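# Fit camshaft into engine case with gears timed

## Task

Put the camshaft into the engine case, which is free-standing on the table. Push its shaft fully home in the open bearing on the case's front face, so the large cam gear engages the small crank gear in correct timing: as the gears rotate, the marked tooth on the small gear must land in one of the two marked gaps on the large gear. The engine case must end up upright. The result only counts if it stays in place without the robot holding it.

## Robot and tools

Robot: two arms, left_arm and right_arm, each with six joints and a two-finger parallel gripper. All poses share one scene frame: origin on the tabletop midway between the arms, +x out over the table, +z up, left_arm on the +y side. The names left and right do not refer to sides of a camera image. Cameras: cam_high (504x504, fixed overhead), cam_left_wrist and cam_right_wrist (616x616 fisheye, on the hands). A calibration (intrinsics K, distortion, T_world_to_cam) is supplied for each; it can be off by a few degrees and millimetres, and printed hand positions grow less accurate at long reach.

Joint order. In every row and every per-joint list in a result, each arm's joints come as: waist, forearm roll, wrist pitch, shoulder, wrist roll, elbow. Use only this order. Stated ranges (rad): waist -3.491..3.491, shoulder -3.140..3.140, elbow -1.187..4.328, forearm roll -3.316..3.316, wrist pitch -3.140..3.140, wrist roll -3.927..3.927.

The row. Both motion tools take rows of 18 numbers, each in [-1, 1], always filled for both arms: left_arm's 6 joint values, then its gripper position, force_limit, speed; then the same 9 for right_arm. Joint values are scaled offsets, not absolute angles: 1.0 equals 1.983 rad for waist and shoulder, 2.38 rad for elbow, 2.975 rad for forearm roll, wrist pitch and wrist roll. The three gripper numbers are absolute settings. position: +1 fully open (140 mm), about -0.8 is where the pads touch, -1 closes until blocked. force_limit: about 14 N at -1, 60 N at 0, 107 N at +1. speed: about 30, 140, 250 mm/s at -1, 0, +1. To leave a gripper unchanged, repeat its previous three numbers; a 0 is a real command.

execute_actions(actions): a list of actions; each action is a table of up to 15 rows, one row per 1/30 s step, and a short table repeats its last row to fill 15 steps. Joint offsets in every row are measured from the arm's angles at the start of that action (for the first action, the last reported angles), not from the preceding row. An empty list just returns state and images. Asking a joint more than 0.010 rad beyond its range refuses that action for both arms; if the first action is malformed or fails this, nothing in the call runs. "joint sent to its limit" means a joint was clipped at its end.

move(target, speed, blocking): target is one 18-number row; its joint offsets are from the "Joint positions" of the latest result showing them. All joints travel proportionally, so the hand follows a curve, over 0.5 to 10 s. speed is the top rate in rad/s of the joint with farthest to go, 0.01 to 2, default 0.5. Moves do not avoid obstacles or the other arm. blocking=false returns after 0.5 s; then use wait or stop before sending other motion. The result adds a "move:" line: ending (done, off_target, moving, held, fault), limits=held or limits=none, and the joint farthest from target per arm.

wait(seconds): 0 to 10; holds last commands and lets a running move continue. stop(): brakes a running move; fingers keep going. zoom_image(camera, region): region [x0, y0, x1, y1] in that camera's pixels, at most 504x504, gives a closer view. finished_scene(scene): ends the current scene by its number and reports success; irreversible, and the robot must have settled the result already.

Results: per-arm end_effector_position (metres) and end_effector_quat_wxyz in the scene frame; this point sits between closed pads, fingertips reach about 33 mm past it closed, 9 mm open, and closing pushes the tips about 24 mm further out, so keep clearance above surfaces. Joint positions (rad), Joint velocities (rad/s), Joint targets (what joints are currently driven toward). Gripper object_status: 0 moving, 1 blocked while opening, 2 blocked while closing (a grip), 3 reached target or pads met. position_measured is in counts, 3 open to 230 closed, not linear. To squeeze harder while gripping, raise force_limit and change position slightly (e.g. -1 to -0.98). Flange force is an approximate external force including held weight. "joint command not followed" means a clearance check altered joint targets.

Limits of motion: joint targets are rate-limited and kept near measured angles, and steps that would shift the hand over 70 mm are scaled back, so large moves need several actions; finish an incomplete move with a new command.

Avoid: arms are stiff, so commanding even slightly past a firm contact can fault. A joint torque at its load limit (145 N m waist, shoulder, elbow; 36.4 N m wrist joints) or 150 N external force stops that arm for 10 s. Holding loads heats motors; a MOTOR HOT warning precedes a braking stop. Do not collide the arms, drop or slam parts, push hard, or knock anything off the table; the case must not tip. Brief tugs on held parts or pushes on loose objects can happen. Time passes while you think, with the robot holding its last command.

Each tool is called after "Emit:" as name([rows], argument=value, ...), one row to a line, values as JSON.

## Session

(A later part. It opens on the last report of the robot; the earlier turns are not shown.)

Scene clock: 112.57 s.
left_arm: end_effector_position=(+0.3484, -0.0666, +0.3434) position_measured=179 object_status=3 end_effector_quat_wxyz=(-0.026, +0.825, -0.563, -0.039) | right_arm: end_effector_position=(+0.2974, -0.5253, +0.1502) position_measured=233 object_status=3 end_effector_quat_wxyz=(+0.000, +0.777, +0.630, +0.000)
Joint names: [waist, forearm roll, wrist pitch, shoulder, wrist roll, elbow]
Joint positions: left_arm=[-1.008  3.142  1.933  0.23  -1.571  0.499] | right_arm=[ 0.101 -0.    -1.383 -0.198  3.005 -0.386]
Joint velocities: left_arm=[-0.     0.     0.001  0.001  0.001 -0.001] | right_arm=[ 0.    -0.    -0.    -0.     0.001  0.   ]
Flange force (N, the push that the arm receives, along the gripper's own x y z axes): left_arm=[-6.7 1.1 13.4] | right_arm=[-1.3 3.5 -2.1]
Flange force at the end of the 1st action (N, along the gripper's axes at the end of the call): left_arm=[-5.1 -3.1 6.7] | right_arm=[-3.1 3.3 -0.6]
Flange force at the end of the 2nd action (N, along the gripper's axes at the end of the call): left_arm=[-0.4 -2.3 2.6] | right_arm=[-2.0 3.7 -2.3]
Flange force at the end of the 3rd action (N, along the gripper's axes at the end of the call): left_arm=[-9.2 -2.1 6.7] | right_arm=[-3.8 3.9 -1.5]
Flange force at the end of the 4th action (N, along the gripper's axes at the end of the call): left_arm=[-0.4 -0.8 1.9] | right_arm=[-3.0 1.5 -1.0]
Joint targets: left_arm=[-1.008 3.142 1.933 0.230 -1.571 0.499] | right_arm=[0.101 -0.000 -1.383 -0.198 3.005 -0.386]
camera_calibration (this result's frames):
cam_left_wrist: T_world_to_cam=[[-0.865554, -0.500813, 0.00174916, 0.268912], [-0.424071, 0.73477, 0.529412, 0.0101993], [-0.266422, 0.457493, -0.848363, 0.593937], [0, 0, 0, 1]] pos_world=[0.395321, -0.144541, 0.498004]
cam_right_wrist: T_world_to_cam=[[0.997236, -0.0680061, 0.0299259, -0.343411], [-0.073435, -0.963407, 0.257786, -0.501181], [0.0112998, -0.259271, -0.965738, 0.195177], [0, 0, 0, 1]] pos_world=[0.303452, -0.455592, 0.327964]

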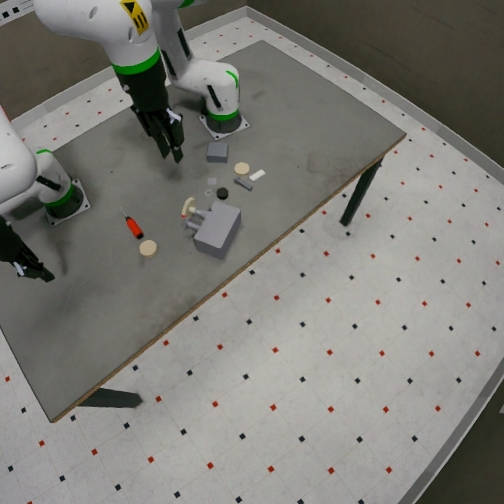

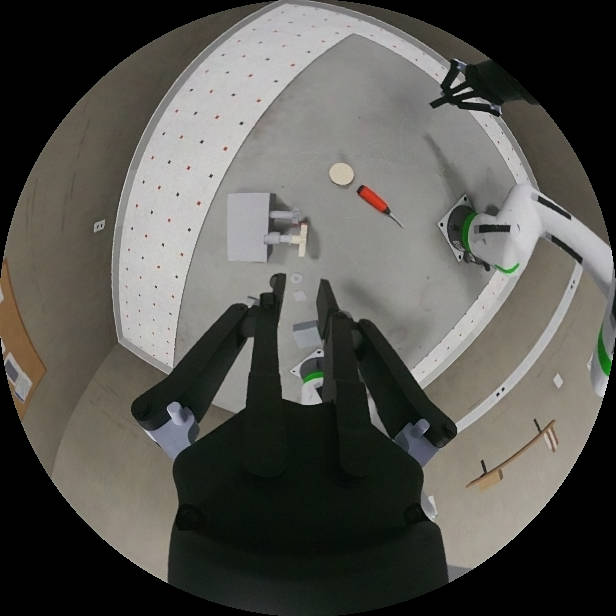

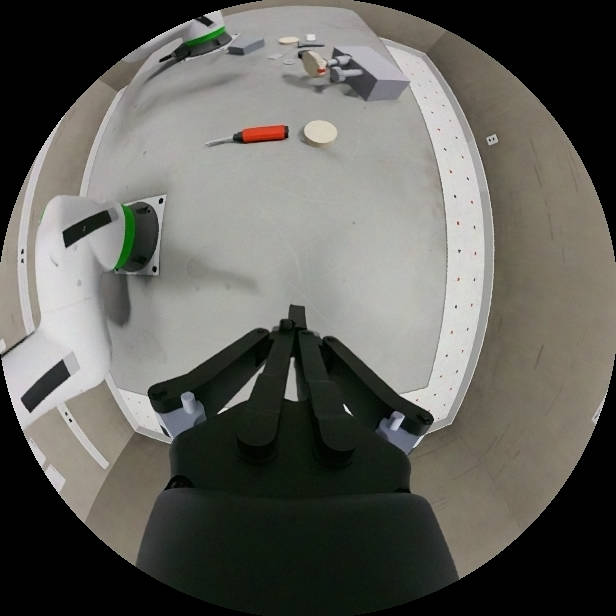

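Emit:
move(target=[0.42,-0.53,-0.6,0.03,0.65,0,0,0,0,0,0,0,0,0,0,-1,0,1], speed=1.2)

Emit:
move(target=[0,-0.526,-0.555,0.015,0.652,-0.105,0,0,0,0,0,0,0,0,0,-1,0,1], speed=1.2)

Scene clock: 114.93 s.
left_arm: end_effector_position=(+0.8721, +0.0713, +0.8679) position_measured=129 object_status=3 end_effector_quat_wxyz=(+0.230, +0.628, +0.055, +0.742) | right_arm: end_effector_position=(+0.2974, -0.5253, +0.1502) position_measured=233 object_status=3 end_effector_quat_wxyz=(+0.000, +0.777, +0.630, +0.000)
Joint names: [waist, forearm roll, wrist pitch, shoulder, wrist roll, elbow]
Joint positions: left_arm=[-0.175  1.565  0.148  0.289  0.362  0.499] | right_arm=[ 0.101 -0.    -1.383 -0.198  3.005 -0.386]
Joint velocities: left_arm=[ 0.001  0.     0.001  0.    -0.001  0.   ] | right_arm=[ 0.001 -0.002 -0.002  0.    -0.     0.   ]
Flange force (N, the push that the arm receives, along the gripper's own x y z axes): left_arm=no reading | right_arm=[-1.9 2.8 -1.6]
Joint targets: left_arm=[-0.175 1.565 0.148 0.289 0.362 0.499] | right_arm=[0.101 -0.000 -1.383 -0.198 3.005 -0.386]
move: done; limits=none; left_arm: farthest joint: the waist, 0.000 radians from its target (0.833 radians at the start); right_arm: farthest joint: the waist, 0.000 radians from its target (0.000 radians at the start)
camera_calibration (this result's frames):
cam_left_wrist: T_world_to_cam=[[-0.300058, -0.812976, 0.499035, -0.112164], [-0.369459, -0.383267, -0.846526, 1.07954], [0.879469, -0.438379, -0.185359, -0.395589], [0, 0, 0, 1]] pos_world=[0.713097, 0.149146, 0.896503]
cam_right_wrist: T_world_to_cam=[[0.997236, -0.0680061, 0.0299259, -0.343411], [-0.0734351, -0.963407, 0.257786, -0.501181], [0.0112998, -0.259271, -0.965738, 0.195177], [0, 0, 0, 1]] pos_world=[0.303452, -0.455592, 0.327964]

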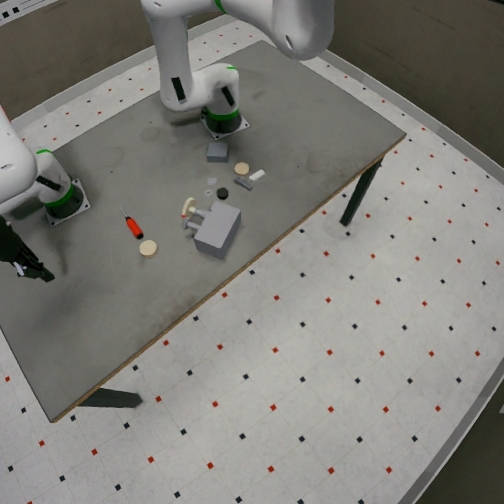

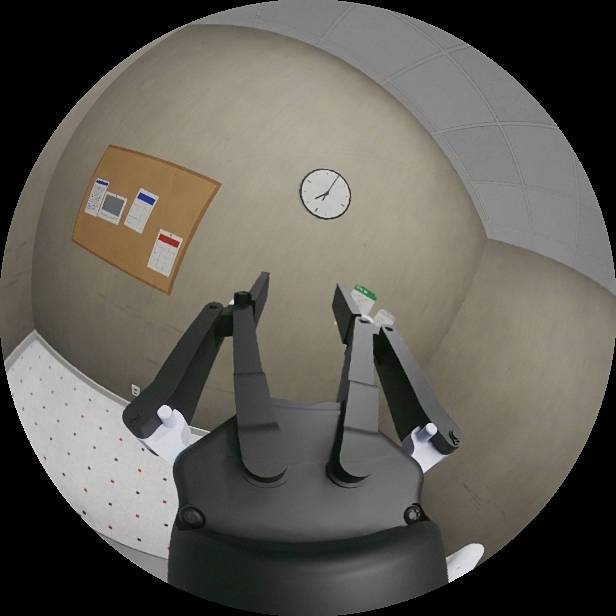

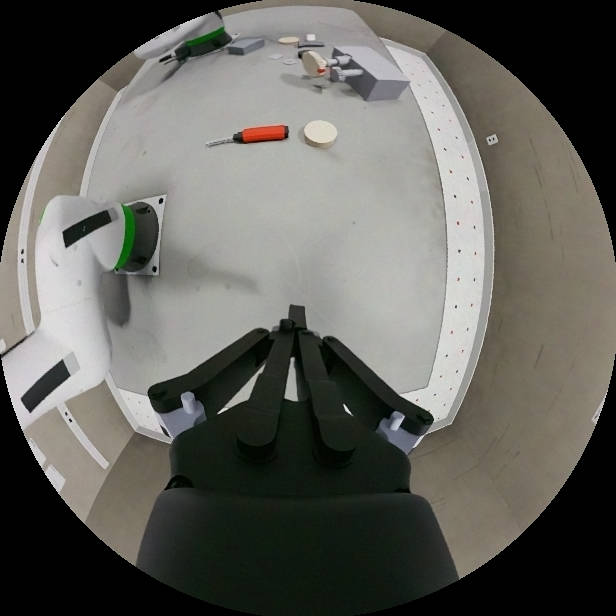

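Scene clock: 117.33 s.
left_arm: end_effector_position=(+0.5281, +0.0079, +0.1875) position_measured=129 object_status=3 end_effector_quat_wxyz=(-0.001, +0.983, +0.182, -0.001) | right_arm: end_effector_position=(+0.2974, -0.5253, +0.1502) position_measured=233 object_status=3 end_effector_quat_wxyz=(+0.000, +0.777, +0.630, +0.000)
Joint names: [waist, forearm roll, wrist pitch, shoulder, wrist roll, elbow]
Joint positions: left_arm=[-0.175  0.    -1.503  0.319  2.302  0.249] | right_arm=[ 0.101 -0.    -1.383 -0.198  3.005 -0.386]
Joint velocities: left_arm=[-0.001 -0.001  0.002 -0.002 -0.    -0.   ] | right_arm=[ 0.001  0.001 -0.001  0.    -0.     0.   ]
Flange force (N, the push that the arm receives, along the gripper's own x y z axes): left_arm=[0.6 -7.0 6.7] | right_arm=[0.7 1.9 -1.4]
Joint targets: left_arm=[-0.175 0.000 -1.503 0.319 2.302 0.249] | right_arm=[0.101 -0.000 -1.383 -0.198 3.005 -0.386]
move: done; limits=none; left_arm: farthest joint: the waist, 0.000 radians from its target (0.000 radians at the start); right_arm: farthest joint: the waist, 0.000 radians from its target (0.000 radians at the start)
camera_calibration (this result's frames):
cam_left_wrist: T_world_to_cam=[[0.494881, -0.868849, 0.0139554, -0.255809], [-0.77902, -0.436486, 0.45012, 0.325705], [-0.384995, -0.233627, -0.892859, 0.551875], [0, 0, 0, 1]] pos_world=[0.592795, 0.048839, 0.34971]
cam_right_wrist: T_world_to_cam=[[0.997236, -0.068006, 0.029926, -0.343411], [-0.073435, -0.963407, 0.257786, -0.501181], [0.0112999, -0.259271, -0.965738, 0.195177], [0, 0, 0, 1]] pos_world=[0.303452, -0.455592, 0.327964]

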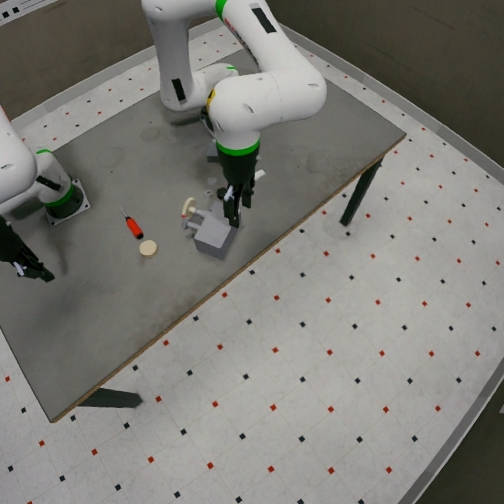

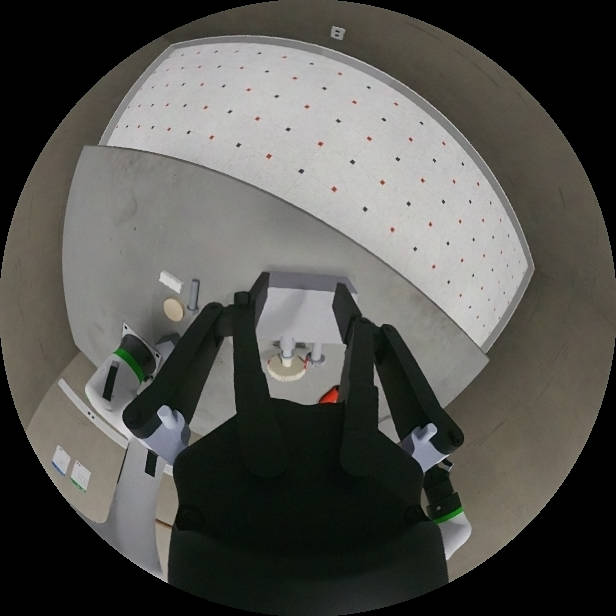

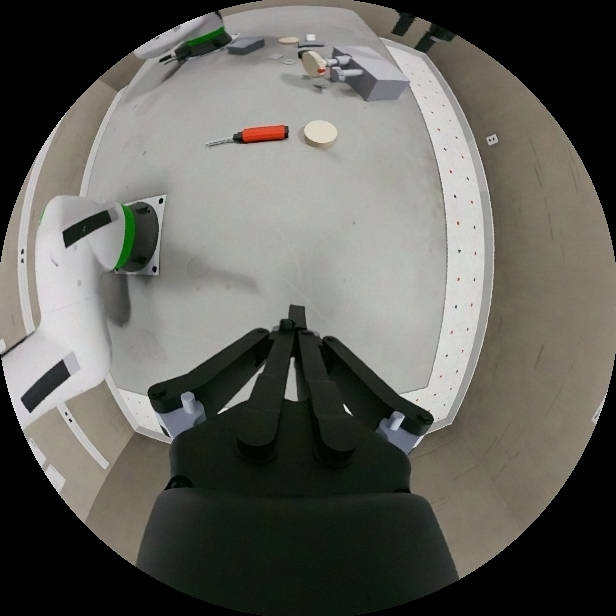

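Emit:
zoom_image(camera="cam_left_wrist", region=[255,330,340,390])

Region (255, 330, 340, 390) of cam_left_wrist's 616x616 image, scaled by 5.929, with more detail than that image has; it fills the top 356 rows of this view, and the rest is white.

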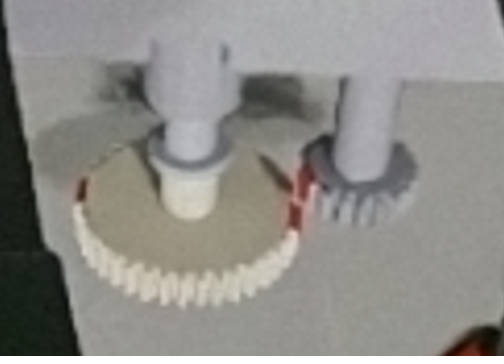

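Emit:
move(target=[-0.002,0,0.091,0.019,0,-0.098,0,0,0,0.519,0,-0.007,0.157,-0.134,0.14,-0.45,0,0], speed=0.5)

Scene clock: 120.93 s.
left_arm: end_effector_position=(+0.5182, +0.0094, +0.0687) position_measured=129 object_status=3 end_effector_quat_wxyz=(-0.001, +0.984, +0.180, -0.001) | right_arm: end_effector_position=(+0.3432, -0.0609, +0.1649) position_measured=186 object_status=3 end_effector_quat_wxyz=(-0.000, +0.543, +0.839, +0.001)
Joint names: [waist, forearm roll, wrist pitch, shoulder, wrist roll, elbow]
Joint positions: left_arm=[-0.179  0.    -1.232  0.357  2.302  0.015] | right_arm=[ 1.13  -0.    -1.403  0.113  2.606 -0.053]
Joint velocities: left_arm=[-0.    -0.001  0.001 -0.    -0.     0.001] | right_arm=[ 0.001 -0.002 -0.     0.    -0.001  0.   ]
Flange force (N, the push that the arm receives, along the gripper's own x y z axes): left_arm=[1.7 -2.6 4.9] | right_arm=[-1.0 2.2 -2.8]
Joint targets: left_arm=[-0.179 0.000 -1.232 0.357 2.302 0.015] | right_arm=[1.130 -0.000 -1.403 0.113 2.606 -0.053]
move: done; limits=none; left_arm: farthest joint: the waist, 0.000 radians from its target (0.004 radians at the start); right_arm: farthest joint: the waist, 0.001 radians from its target (1.030 radians at the start)
camera_calibration (this result's frames):
cam_left_wrist: T_world_to_cam=[[0.491473, -0.870784, 0.0137804, -0.246191], [-0.780645, -0.433474, 0.450216, 0.372928], [-0.386067, -0.232027, -0.892813, 0.442864], [0, 0, 0, 1]] pos_world=[0.583096, 0.0500316, 0.23089]
cam_right_wrist: T_world_to_cam=[[0.845513, 0.533073, 0.0306911, -0.269442], [0.508685, -0.821639, 0.257194, -0.245272], [0.16232, -0.201849, -0.965872, 0.280903], [0, 0, 0, 1]] pos_world=[0.306987, -0.00119312, 0.342668]

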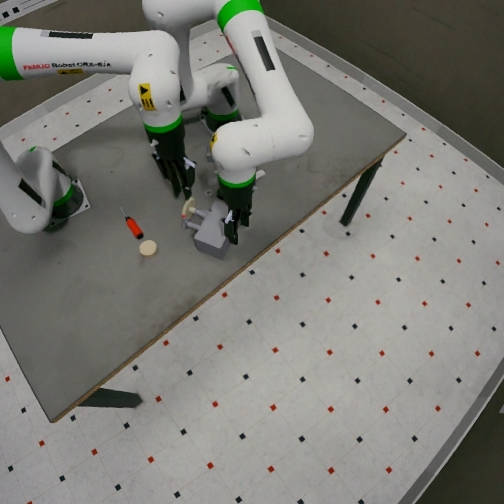

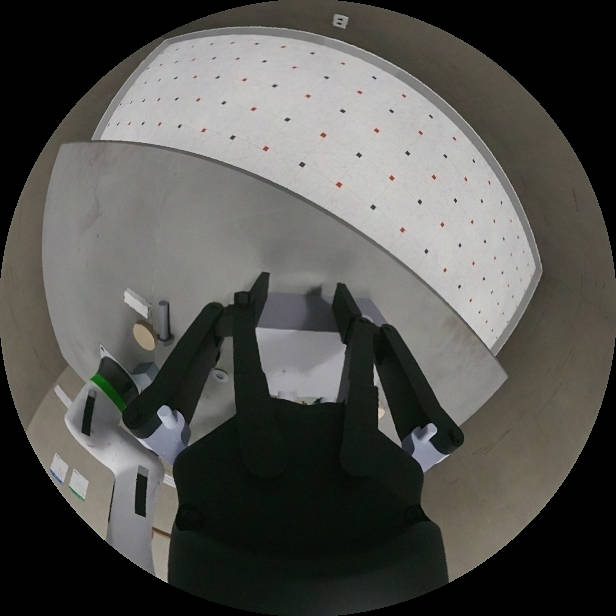

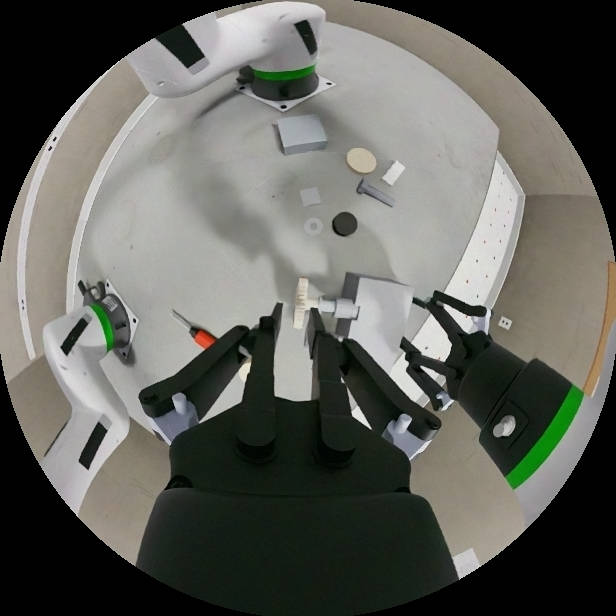

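Emit:
execute_actions([
  [[0,0,0,0,0,0,0,0,0,-0.0017,0,0.023,0.015,-0.011,-0.016,-0.45,0,0]],
  [[0,0,0,0,0,0,0,0,0,0,0,0.023,0.012,0,-0.019,-0.45,0,0]],
  [[0,0,0,0,0,0,0,0,0,0,0,0,0,0,0,-0.45,0,0]],
])

Emit:
execute_actions([
  [[0,0,0,0,0,0,0,0,0,0,0,0,0,0,0,-1,-0.3,-1]],
  [[0,0,0,0,0,0,0,0,0,0,0,0,0,0,0,-1,-0.3,-1]],
  [[0,0,0,0,0,0,0,0,0,-0.0017,0,0,0.0036,0.0012,0.0035,-1,-0.3,-1]],
  [[0,0,0,0,0,0,0,0,0,-0.0017,0,0,0.0036,0.0012,0.0035,-1,-0.3,-1]],
  [[0,0,0,0,0,0,0,0,0,-0.0017,0,0,0.0036,0.0012,0.0035,-1,-0.3,-1]],
])

Scene clock: 122.77 s.
left_arm: end_effector_position=(+0.5182, +0.0094, +0.0687) position_measured=129 object_status=3 end_effector_quat_wxyz=(-0.001, +0.984, +0.180, -0.001) | right_arm: end_effector_position=(+0.3490, -0.0556, +0.1047) position_measured=186 object_status=3 end_effector_quat_wxyz=(-0.000, +0.559, +0.829, +0.001)
Joint names: [waist, forearm roll, wrist pitch, shoulder, wrist roll, elbow]
Joint positions: left_arm=[-0.179  0.    -1.232  0.357  2.302  0.015] | right_arm=[ 1.126 -0.    -1.267  0.167  2.574 -0.136]
Joint velocities: left_arm=[ 0.     0.001  0.     0.    -0.    -0.   ] | right_arm=[-0.    -0.002  0.001 -0.    -0.001 -0.   ]
Flange force (N, the push that the arm receives, along the gripper's own x y z axes): left_arm=[-1.5 -7.6 5.8] | right_arm=[-0.7 1.8 -1.6]
Flange force at the end of the 1st action (N, along the gripper's axes at the end of the call): left_arm=[-0.2 -6.3 3.9] | right_arm=[-0.1 2.3 -1.6]
Flange force at the end of the 2nd action (N, along the gripper's axes at the end of the call): left_arm=[1.0 -0.6 4.5] | right_arm=[-0.4 1.1 -2.5]
Joint targets: left_arm=[-0.179 0.000 -1.232 0.357 2.302 0.015] | right_arm=[1.126 -0.000 -1.267 0.167 2.574 -0.136]
camera_calibration (this result's frames):
cam_left_wrist: T_world_to_cam=[[0.491473, -0.870784, 0.0137781, -0.246189], [-0.780644, -0.433474, 0.450217, 0.372927], [-0.386069, -0.232025, -0.892813, 0.442864], [0, 0, 0, 1]] pos_world=[0.583095, 0.050032, 0.230888]
cam_right_wrist: T_world_to_cam=[[0.864228, 0.502164, 0.0306851, -0.283549], [0.478668, -0.839503, 0.257122, -0.218821], [0.154878, -0.207524, -0.965892, 0.225152], [0, 0, 0, 1]] pos_world=[0.314922, 0.00541134, 0.282437]

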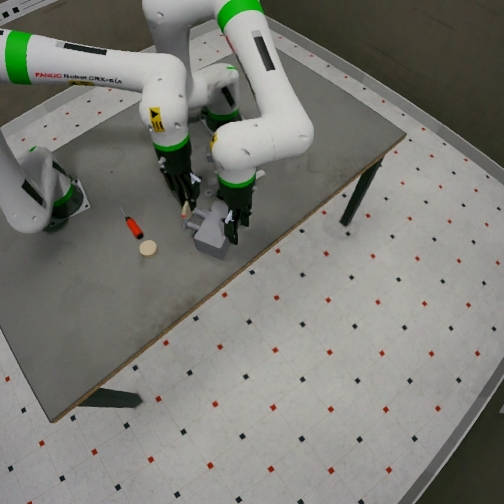

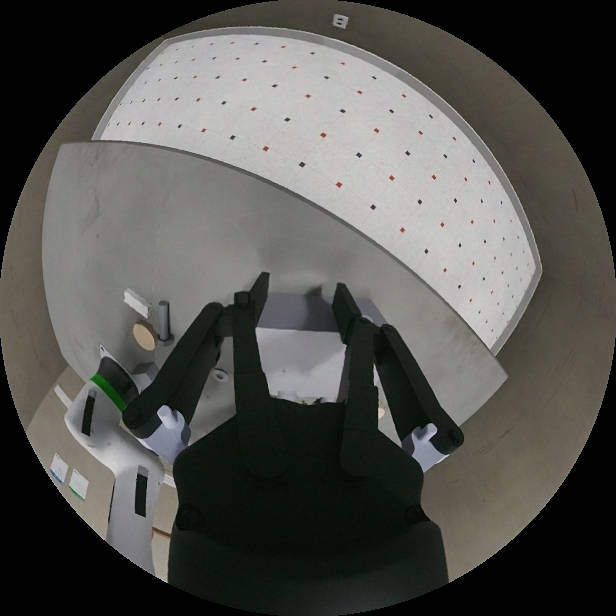

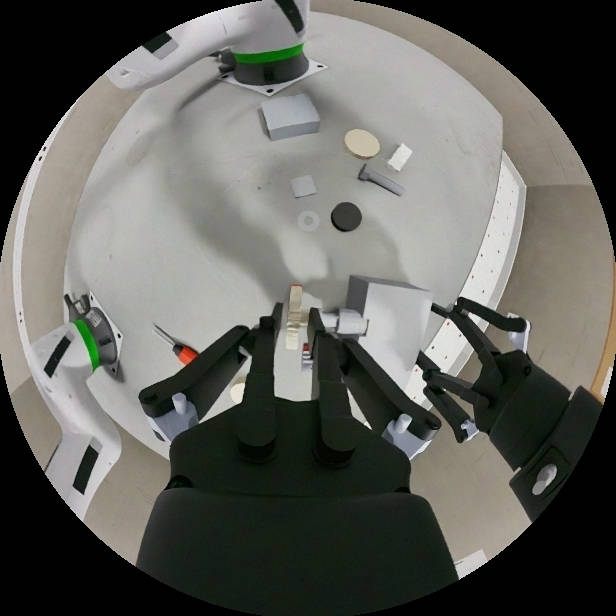

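Scene clock: 125.27 s.
left_arm: end_effector_position=(+0.5183, +0.0093, +0.0687) position_measured=129 object_status=3 end_effector_quat_wxyz=(-0.001, +0.984, +0.180, -0.001) | right_arm: end_effector_position=(+0.3584, -0.0509, +0.1046) position_measured=215 object_status=2 end_effector_quat_wxyz=(+0.000, +0.558, +0.830, +0.003)
Joint names: [waist, forearm roll, wrist pitch, shoulder, wrist roll, elbow]
Joint positions: left_arm=[-0.179  0.    -1.232  0.357  2.302  0.016] | right_arm=[ 1.116 -0.    -1.266  0.188  2.584 -0.111]
Joint velocities: left_arm=[ 0.001  0.    -0.001  0.001  0.    -0.   ] | right_arm=[ 0.    -0.002 -0.001  0.     0.    -0.   ]
Flange force (N, the push that the arm receives, along the gripper's own x y z axes): left_arm=[27.3 -2.3 0.2] | right_arm=[2.8 -13.9 -14.6]
Flange force at the end of the 1st action (N, along the gripper's axes at the end of the call): left_arm=[0.5 -4.2 4.5] | right_arm=[-0.7 -2.3 -2.9]
Flange force at the end of the 2nd action (N, along the gripper's axes at the end of the call): left_arm=[-0.5 -6.5 4.8] | right_arm=[6.9 5.2 -6.6]
Flange force at the end of the 3rd action (N, along the gripper's axes at the end of the call): left_arm=[-3.0 -3.6 5.9] | right_arm=[0.9 -5.4 -16.6]
Flange force at the end of the 4th action (N, along the gripper's axes at the end of the call): left_arm=[5.4 -2.5 5.0] | right_arm=[3.0 -15.8 -24.1]
Joint targets: left_arm=[-0.179 0.000 -1.232 0.357 2.302 0.015] | right_arm=[1.116 -0.000 -1.266 0.188 2.584 -0.111]
camera_calibration (this result's frames):
cam_left_wrist: T_world_to_cam=[[0.491569, -0.870728, 0.0138916, -0.246295], [-0.780657, -0.433538, 0.450133, 0.372964], [-0.385921, -0.232116, -0.892853, 0.44283], [0, 0, 0, 1]] pos_world=[0.583125, 0.0500255, 0.230921]
cam_right_wrist: T_world_to_cam=[[0.863844, 0.502578, 0.0344809, -0.294246], [0.478525, -0.840041, 0.255627, -0.219257], [0.157438, -0.204322, -0.96616, 0.223853], [0, 0, 0, 1]] pos_world=[0.32386, 0.00943427, 0.282472]

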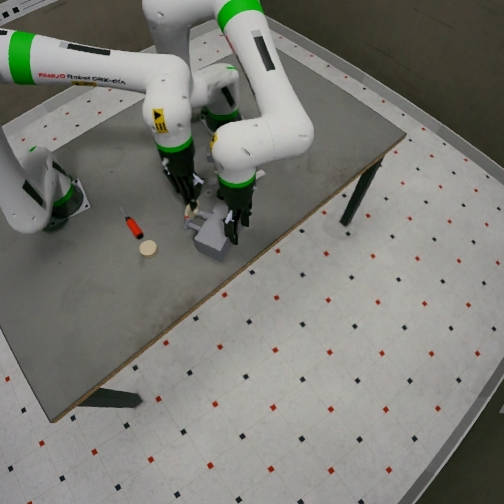

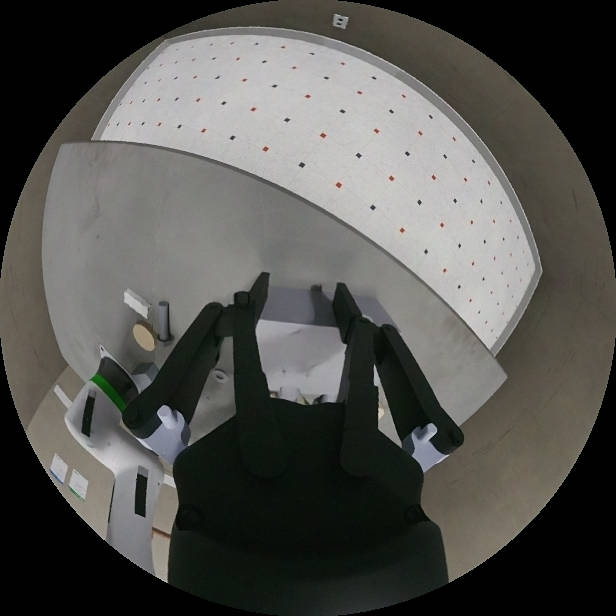

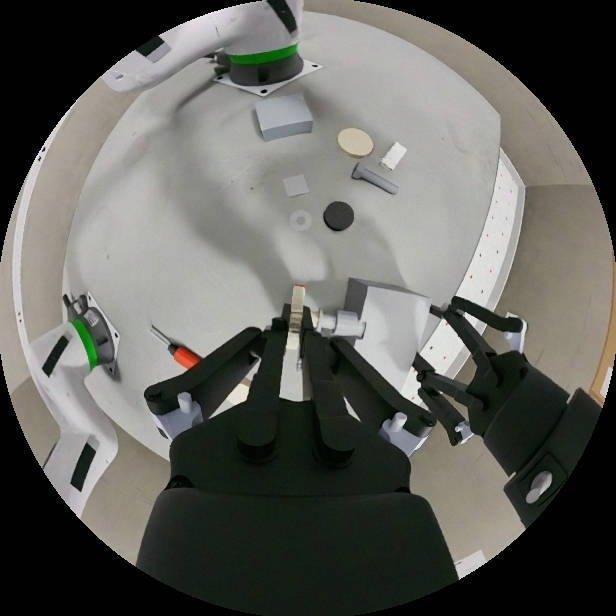

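Raise 1 mm, fix pitch, continue.

Emit:
execute_actions([
  [[0,0,0,0,0,0,0,0,0,0,0,-0.002,-0.0004,0,0.0007,-1,-0.3,-1]],
  [[0,0,0,0,0,0,0,0,0,-0.0012,0,-0.0003,0.0024,0.0008,0.0023,-1,-0.3,-1]],
  [[0,0,0,0,0,0,0,0,0,-0.0012,0,-0.0003,0.0024,0.0008,0.0023,-1,-0.3,-1]],
])

Scene clock: 126.93 s.
left_arm: end_effector_position=(+0.5183, +0.0093, +0.0687) position_measured=129 object_status=3 end_effector_quat_wxyz=(-0.001, +0.984, +0.180, -0.001) | right_arm: end_effector_position=(+0.3615, -0.0507, +0.1055) position_measured=215 object_status=2 end_effector_quat_wxyz=(-0.000, +0.558, +0.830, +0.001)
Joint names: [waist, forearm roll, wrist pitch, shoulder, wrist roll, elbow]
Joint positions: left_arm=[-0.179  0.    -1.232  0.357  2.302  0.016] | right_arm=[ 1.111 -0.    -1.274  0.197  2.589 -0.098]
Joint velocities: left_arm=[-0.001  0.001 -0.001 -0.     0.001  0.002] | right_arm=[ 0.     0.001  0.001 -0.     0.    -0.   ]
Flange force (N, the push that the arm receives, along the gripper's own x y z axes): left_arm=[-0.5 -7.1 6.2] | right_arm=[3.5 0.5 9.6]
Flange force at the end of the 1st action (N, along the gripper's axes at the end of the call): left_arm=[-0.7 -2.6 5.3] | right_arm=[1.4 4.4 13.0]
Flange force at the end of the 2nd action (N, along the gripper's axes at the end of the call): left_arm=[1.1 -5.7 4.1] | right_arm=[3.5 -3.5 6.4]
Joint targets: left_arm=[-0.179 0.000 -1.232 0.357 2.302 0.016] | right_arm=[1.111 -0.000 -1.274 0.197 2.589 -0.098]
camera_calibration (this result's frames):
cam_left_wrist: T_world_to_cam=[[0.491537, -0.870746, 0.0138989, -0.246295], [-0.780677, -0.433508, 0.450127, 0.372957], [-0.385921, -0.232105, -0.892856, 0.442836], [0, 0, 0, 1]] pos_world=[0.583122, 0.0500042, 0.230934]
cam_right_wrist: T_world_to_cam=[[0.863934, 0.502662, 0.0308119, -0.296646], [0.479115, -0.839228, 0.257187, -0.221114], [0.155136, -0.20743, -0.96587, 0.224929], [0, 0, 0, 1]] pos_world=[0.327326, 0.0102044, 0.283261]

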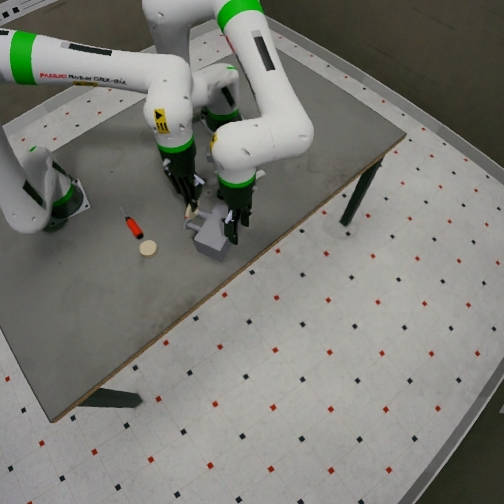

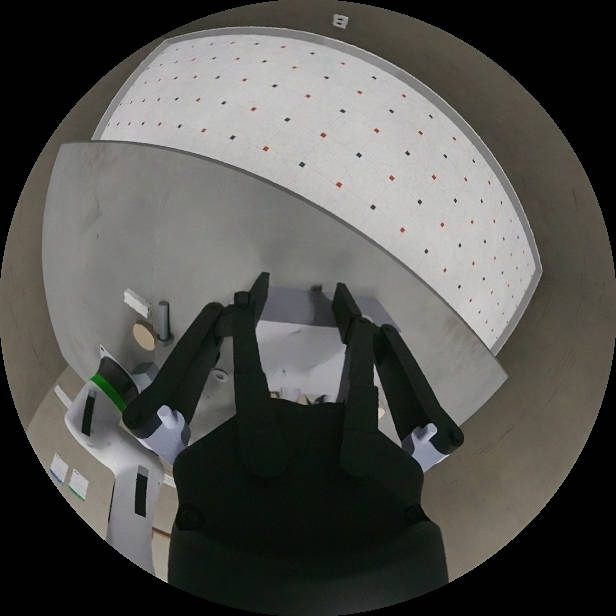

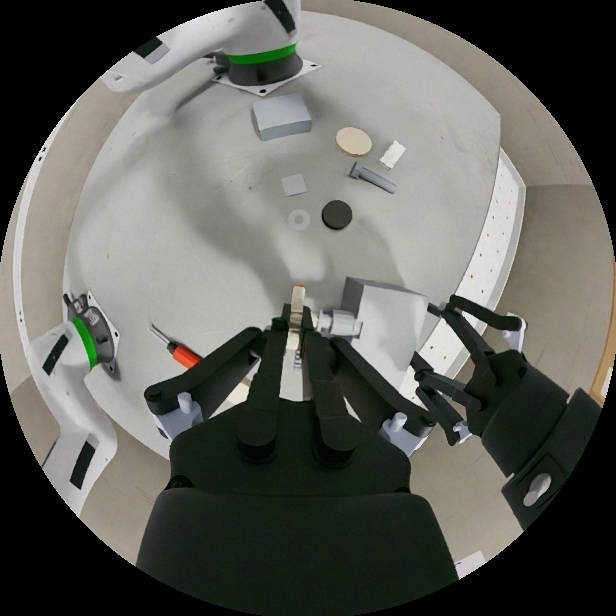

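Sliding freely.

Emit:
execute_actions([
  [[0,0,0,0,0,0,0,0,0,-0.0012,0,-0.0003,0.0024,0.0008,0.0023,-1,-0.3,-1]],
  [[0,0,0,0,0,0,0,0,0,-0.0012,0,-0.0003,0.0024,0.0008,0.0023,-1,-0.3,-1]],
])

Emit:
zoom_image(camera="cam_right_wrist", region=[270,280,380,380])

Scene clock: 128.10 s.
left_arm: end_effector_position=(+0.5183, +0.0094, +0.0687) position_measured=129 object_status=3 end_effector_quat_wxyz=(-0.001, +0.984, +0.180, -0.001) | right_arm: end_effector_position=(+0.3651, -0.0496, +0.1053) position_measured=215 object_status=2 end_effector_quat_wxyz=(-0.000, +0.558, +0.830, +0.000)
Joint names: [waist, forearm roll, wrist pitch, shoulder, wrist roll, elbow]
Joint positions: left_arm=[-0.179  0.    -1.232  0.357  2.302  0.016] | right_arm=[ 1.107 -0.    -1.276  0.206  2.594 -0.087]
Joint velocities: left_arm=[-0.002  0.003 -0.    -0.     0.001 -0.001] | right_arm=[ 0.001 -0.004  0.001  0.     0.     0.   ]
Flange force (N, the push that the arm receives, along the gripper's own x y z axes): left_arm=[53.7 5.6 10.0] | right_arm=[19.5 -62.5 -40.2]
Flange force at the end of the 1st action (N, along the gripper's axes at the end of the call): left_arm=[22.7 1.4 11.4] | right_arm=[6.8 -29.6 -14.4]
Joint targets: left_arm=[-0.179 0.000 -1.232 0.357 2.302 0.016] | right_arm=[1.107 -0.000 -1.276 0.206 2.594 -0.087]
camera_calibration (this result's frames):
cam_left_wrist: T_world_to_cam=[[0.491491, -0.870772, 0.0138824, -0.246263], [-0.780763, -0.433513, 0.449973, 0.373069], [-0.385806, -0.231996, -0.892934, 0.442806], [0, 0, 0, 1]] pos_world=[0.583151, 0.0500207, 0.230944]
cam_right_wrist: T_world_to_cam=[[0.863959, 0.502666, 0.0300425, -0.30032], [0.479248, -0.839092, 0.257385, -0.221936], [0.154587, -0.207972, -0.965842, 0.224569], [0, 0, 0, 1]] pos_world=[0.331111, 0.0114397, 0.283044]

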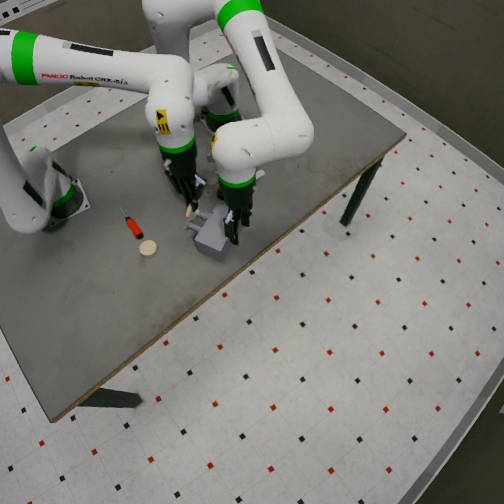

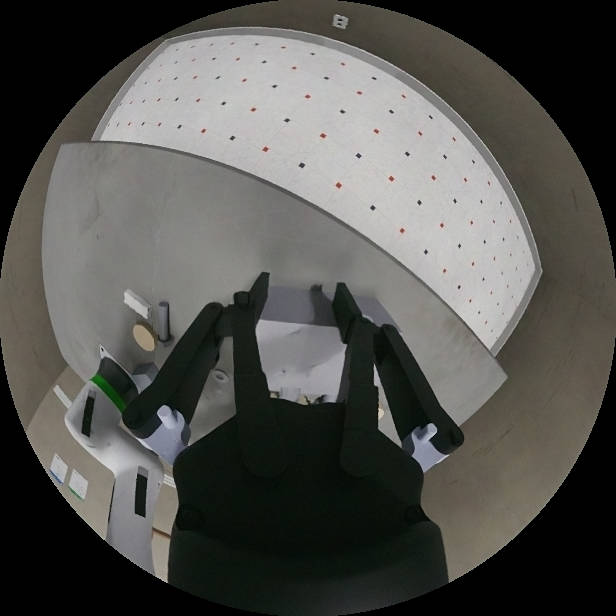

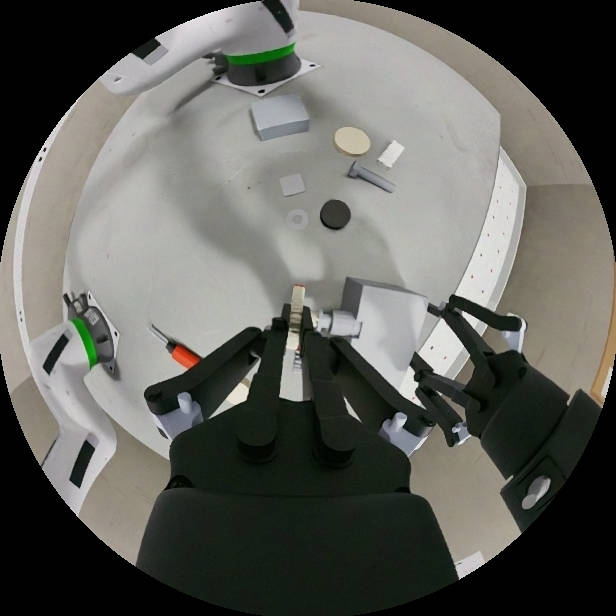

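Region (270, 280, 380, 380) of cam_right_wrist's 616x616 image, scaled by 4.582, with more detail than that image has; it fills the top 458 rows of this view, and the rest is white.

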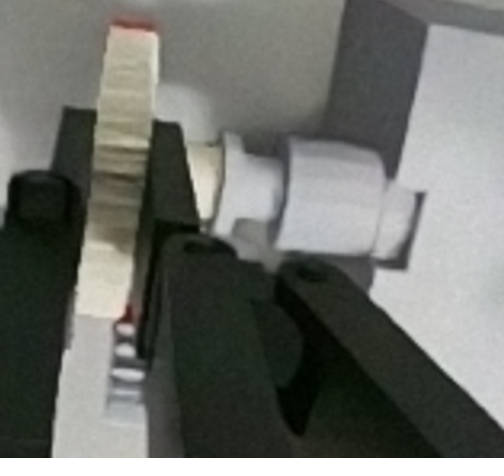

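Emit:
execute_actions([
  [[0,0,0,0,0,0,0,0,0,0.0018,0,0.0004,-0.0036,-0.0012,-0.0035,-1,-0.3,-1]],
  [[0,0,0,0,0,0,0,0,0,0,0,0,0,0,0,-0.62,-0.3,-1]],
  [[0,0,0,0,0,0,0,0,0,0,0,-0.023,-0.011,0,0.02,-0.62,-0.3,-1]],
  [[0,0,0,0,0,0,0,0,0,0,0,-0.023,-0.010,0,0.02,0,-0.3,0]],
  [[0,0,0,0,0,0,0,0,0,0,0,0,0,0,0,0,-0.3,0]],
])

Emit:
zoom_image(camera="cam_right_wrist", region=[260,270,360,360])

Scene clock: 130.77 s.
left_arm: end_effector_position=(+0.5183, +0.0093, +0.0687) position_measured=129 object_status=3 end_effector_quat_wxyz=(-0.001, +0.984, +0.180, -0.001) | right_arm: end_effector_position=(+0.3602, -0.0534, +0.1658) position_measured=129 object_status=3 end_effector_quat_wxyz=(-0.000, +0.558, +0.830, +0.001)
Joint names: [waist, forearm roll, wrist pitch, shoulder, wrist roll, elbow]
Joint positions: left_arm=[-0.179  0.    -1.232  0.357  2.302  0.016] | right_arm=[ 1.11  -0.    -1.411  0.157  2.59  -0.001]
Joint velocities: left_arm=[-0.    -0.     0.    -0.    -0.    -0.001] | right_arm=[-0.001  0.     0.    -0.    -0.    -0.   ]
Flange force (N, the push that the arm receives, along the gripper's own x y z axes): left_arm=[6.6 -6.1 7.1] | right_arm=[-0.1 2.4 -2.4]
Flange force at the end of the 1st action (N, along the gripper's axes at the end of the call): left_arm=[8.3 -4.3 5.6] | right_arm=[3.3 -1.1 3.8]
Flange force at the end of the 2nd action (N, along the gripper's axes at the end of the call): left_arm=[4.3 -3.3 7.5] | right_arm=[-0.8 2.8 -1.6]
Flange force at the end of the 3rd action (N, along the gripper's axes at the end of the call): left_arm=[8.1 -2.8 6.0] | right_arm=[-0.4 1.2 -1.0]
Flange force at the end of the 4th action (N, along the gripper's axes at the end of the call): left_arm=[9.3 -1.2 7.2] | right_arm=[-0.6 1.2 -1.4]
Joint targets: left_arm=[-0.179 0.000 -1.232 0.357 2.302 0.016] | right_arm=[1.110 -0.000 -1.411 0.157 2.590 -0.001]
camera_calibration (this result's frames):
cam_left_wrist: T_world_to_cam=[[0.491519, -0.870756, 0.0138588, -0.246265], [-0.780693, -0.433517, 0.45009, 0.372984], [-0.385911, -0.232047, -0.892876, 0.442828], [0, 0, 0, 1]] pos_world=[0.583122, 0.0500151, 0.230926]
cam_right_wrist: T_world_to_cam=[[0.863947, 0.50266, 0.0304756, -0.29597], [0.479172, -0.839174, 0.257257, -0.238297], [0.154887, -0.207653, -0.965862, 0.282872], [0, 0, 0, 1]] pos_world=[0.326075, 0.0075391, 0.343539]

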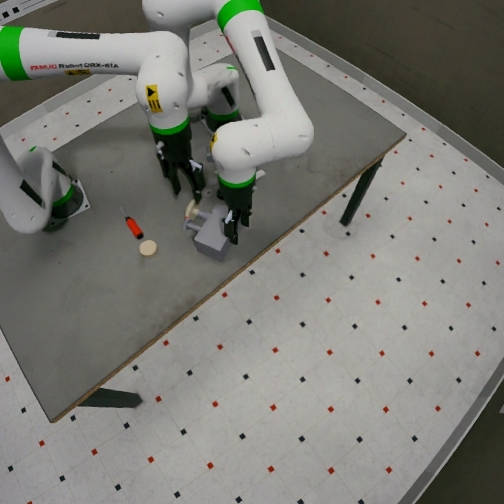

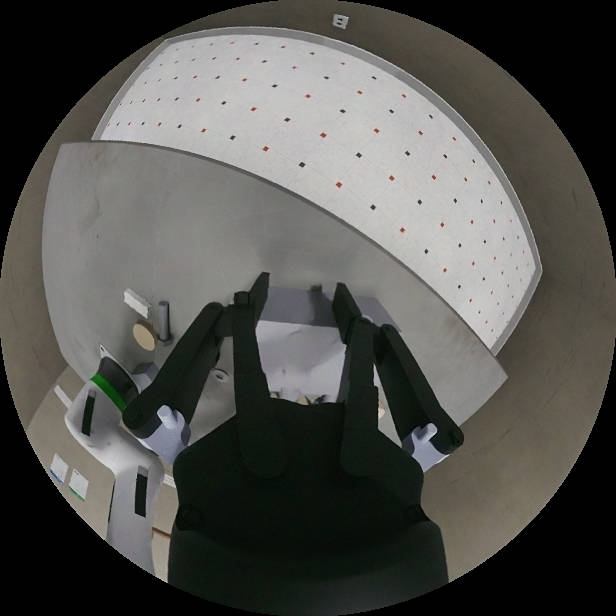

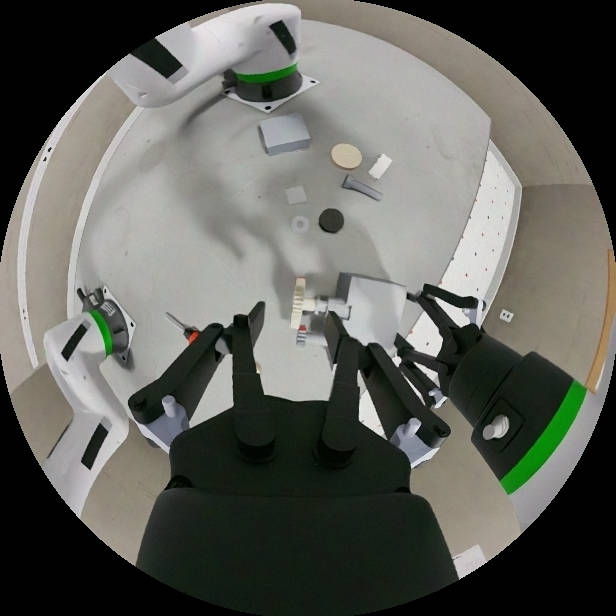

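Region (260, 270, 360, 360) of cam_right_wrist's 616x616 image, scaled by 5.040, with more detail than that image has; it fills the top 454 rows of this view, and the rest is white.

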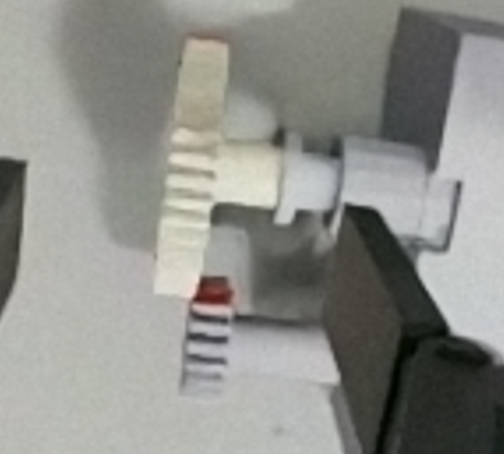

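Emit:
move(target=[0,0,0,0,0,0,0,0,0,0.181,0,0.059,-0.268,-0.649,-0.298,0,-0.3,0], speed=1)

Scene clock: 133.40 s.
left_arm: end_effector_position=(+0.5183, +0.0093, +0.0687) position_measured=129 object_status=3 end_effector_quat_wxyz=(-0.001, +0.984, +0.180, -0.001) | right_arm: end_effector_position=(+0.1602, -0.1599, +0.0685) position_measured=129 object_status=3 end_effector_quat_wxyz=(+0.000, +0.982, +0.191, -0.000)
Joint names: [waist, forearm roll, wrist pitch, shoulder, wrist roll, elbow]
Joint positions: left_arm=[-0.179  0.    -1.232  0.357  2.302  0.016] | right_arm=[ 1.469 -0.    -1.236 -0.374  0.66  -0.71 ]
Joint velocities: left_arm=[-0.    -0.     0.    -0.     0.    -0.002] | right_arm=[-0.    -0.     0.002 -0.    -0.001 -0.   ]
Flange force (N, the push that the arm receives, along the gripper's own x y z axes): left_arm=[6.7 -3.4 5.5] | right_arm=[4.3 0.8 -2.2]
Joint targets: left_arm=[-0.179 0.000 -1.232 0.357 2.302 0.016] | right_arm=[1.469 -0.000 -1.236 -0.374 0.660 -0.710]
move: done; limits=none; left_arm: farthest joint: the waist, 0.000 radians from its target (0.000 radians at the start); right_arm: farthest joint: the waist, 0.000 radians from its target (0.359 radians at the start)
camera_calibration (this result's frames):
cam_left_wrist: T_world_to_cam=[[0.491519, -0.870756, 0.0138589, -0.246265], [-0.780693, -0.433517, 0.45009, 0.372984], [-0.385911, -0.232048, -0.892876, 0.442828], [0, 0, 0, 1]] pos_world=[0.583122, 0.0500151, 0.230926]
cam_right_wrist: T_world_to_cam=[[0.501843, -0.86445, 0.0296722, -0.227284], [-0.839234, -0.478327, 0.25863, 0.0620111], [-0.20938, -0.154693, -0.965521, 0.264547], [0, 0, 0, 1]] pos_world=[0.221493, -0.12589, 0.246132]

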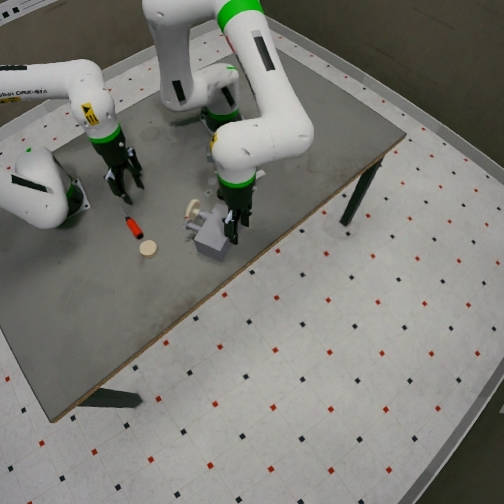

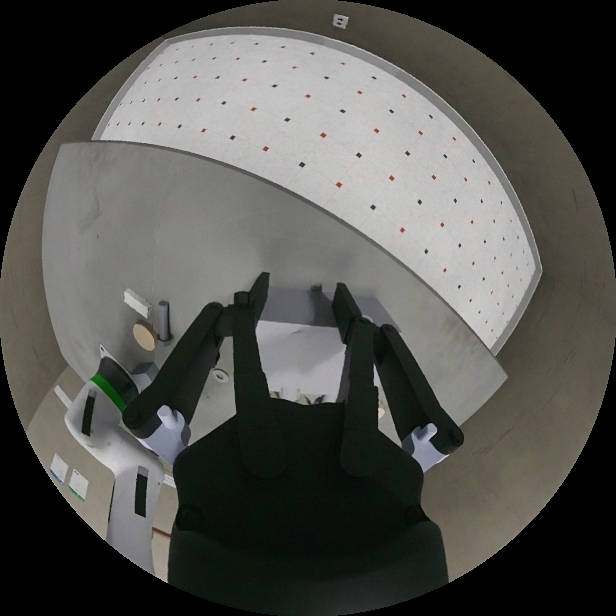

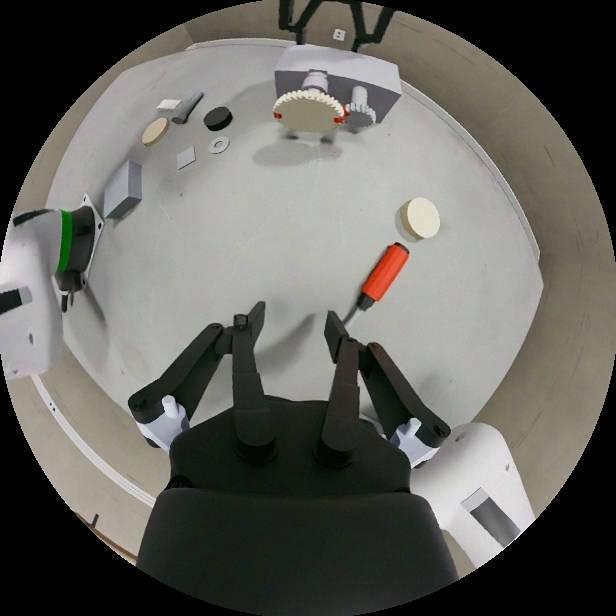

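Emit:
zoom_image(camera="cam_right_wrist", region=[265,80,385,140])

Emit:
zoom_image(camera="cam_right_wrist", region=[325,95,375,135])

Region (265, 80, 385, 140) of cam_right_wrist's 616x616 image, scaled by 4.200, with more detail than that image has.

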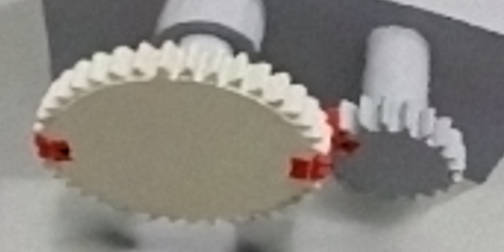

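Region (325, 95, 375, 135) of cam_right_wrist's 616x616 image, scaled by 10.080, with more detail than that image has; it fills the top 403 rows of this view, and the rest is white.

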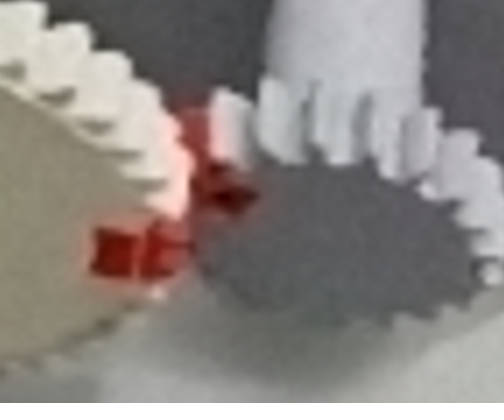

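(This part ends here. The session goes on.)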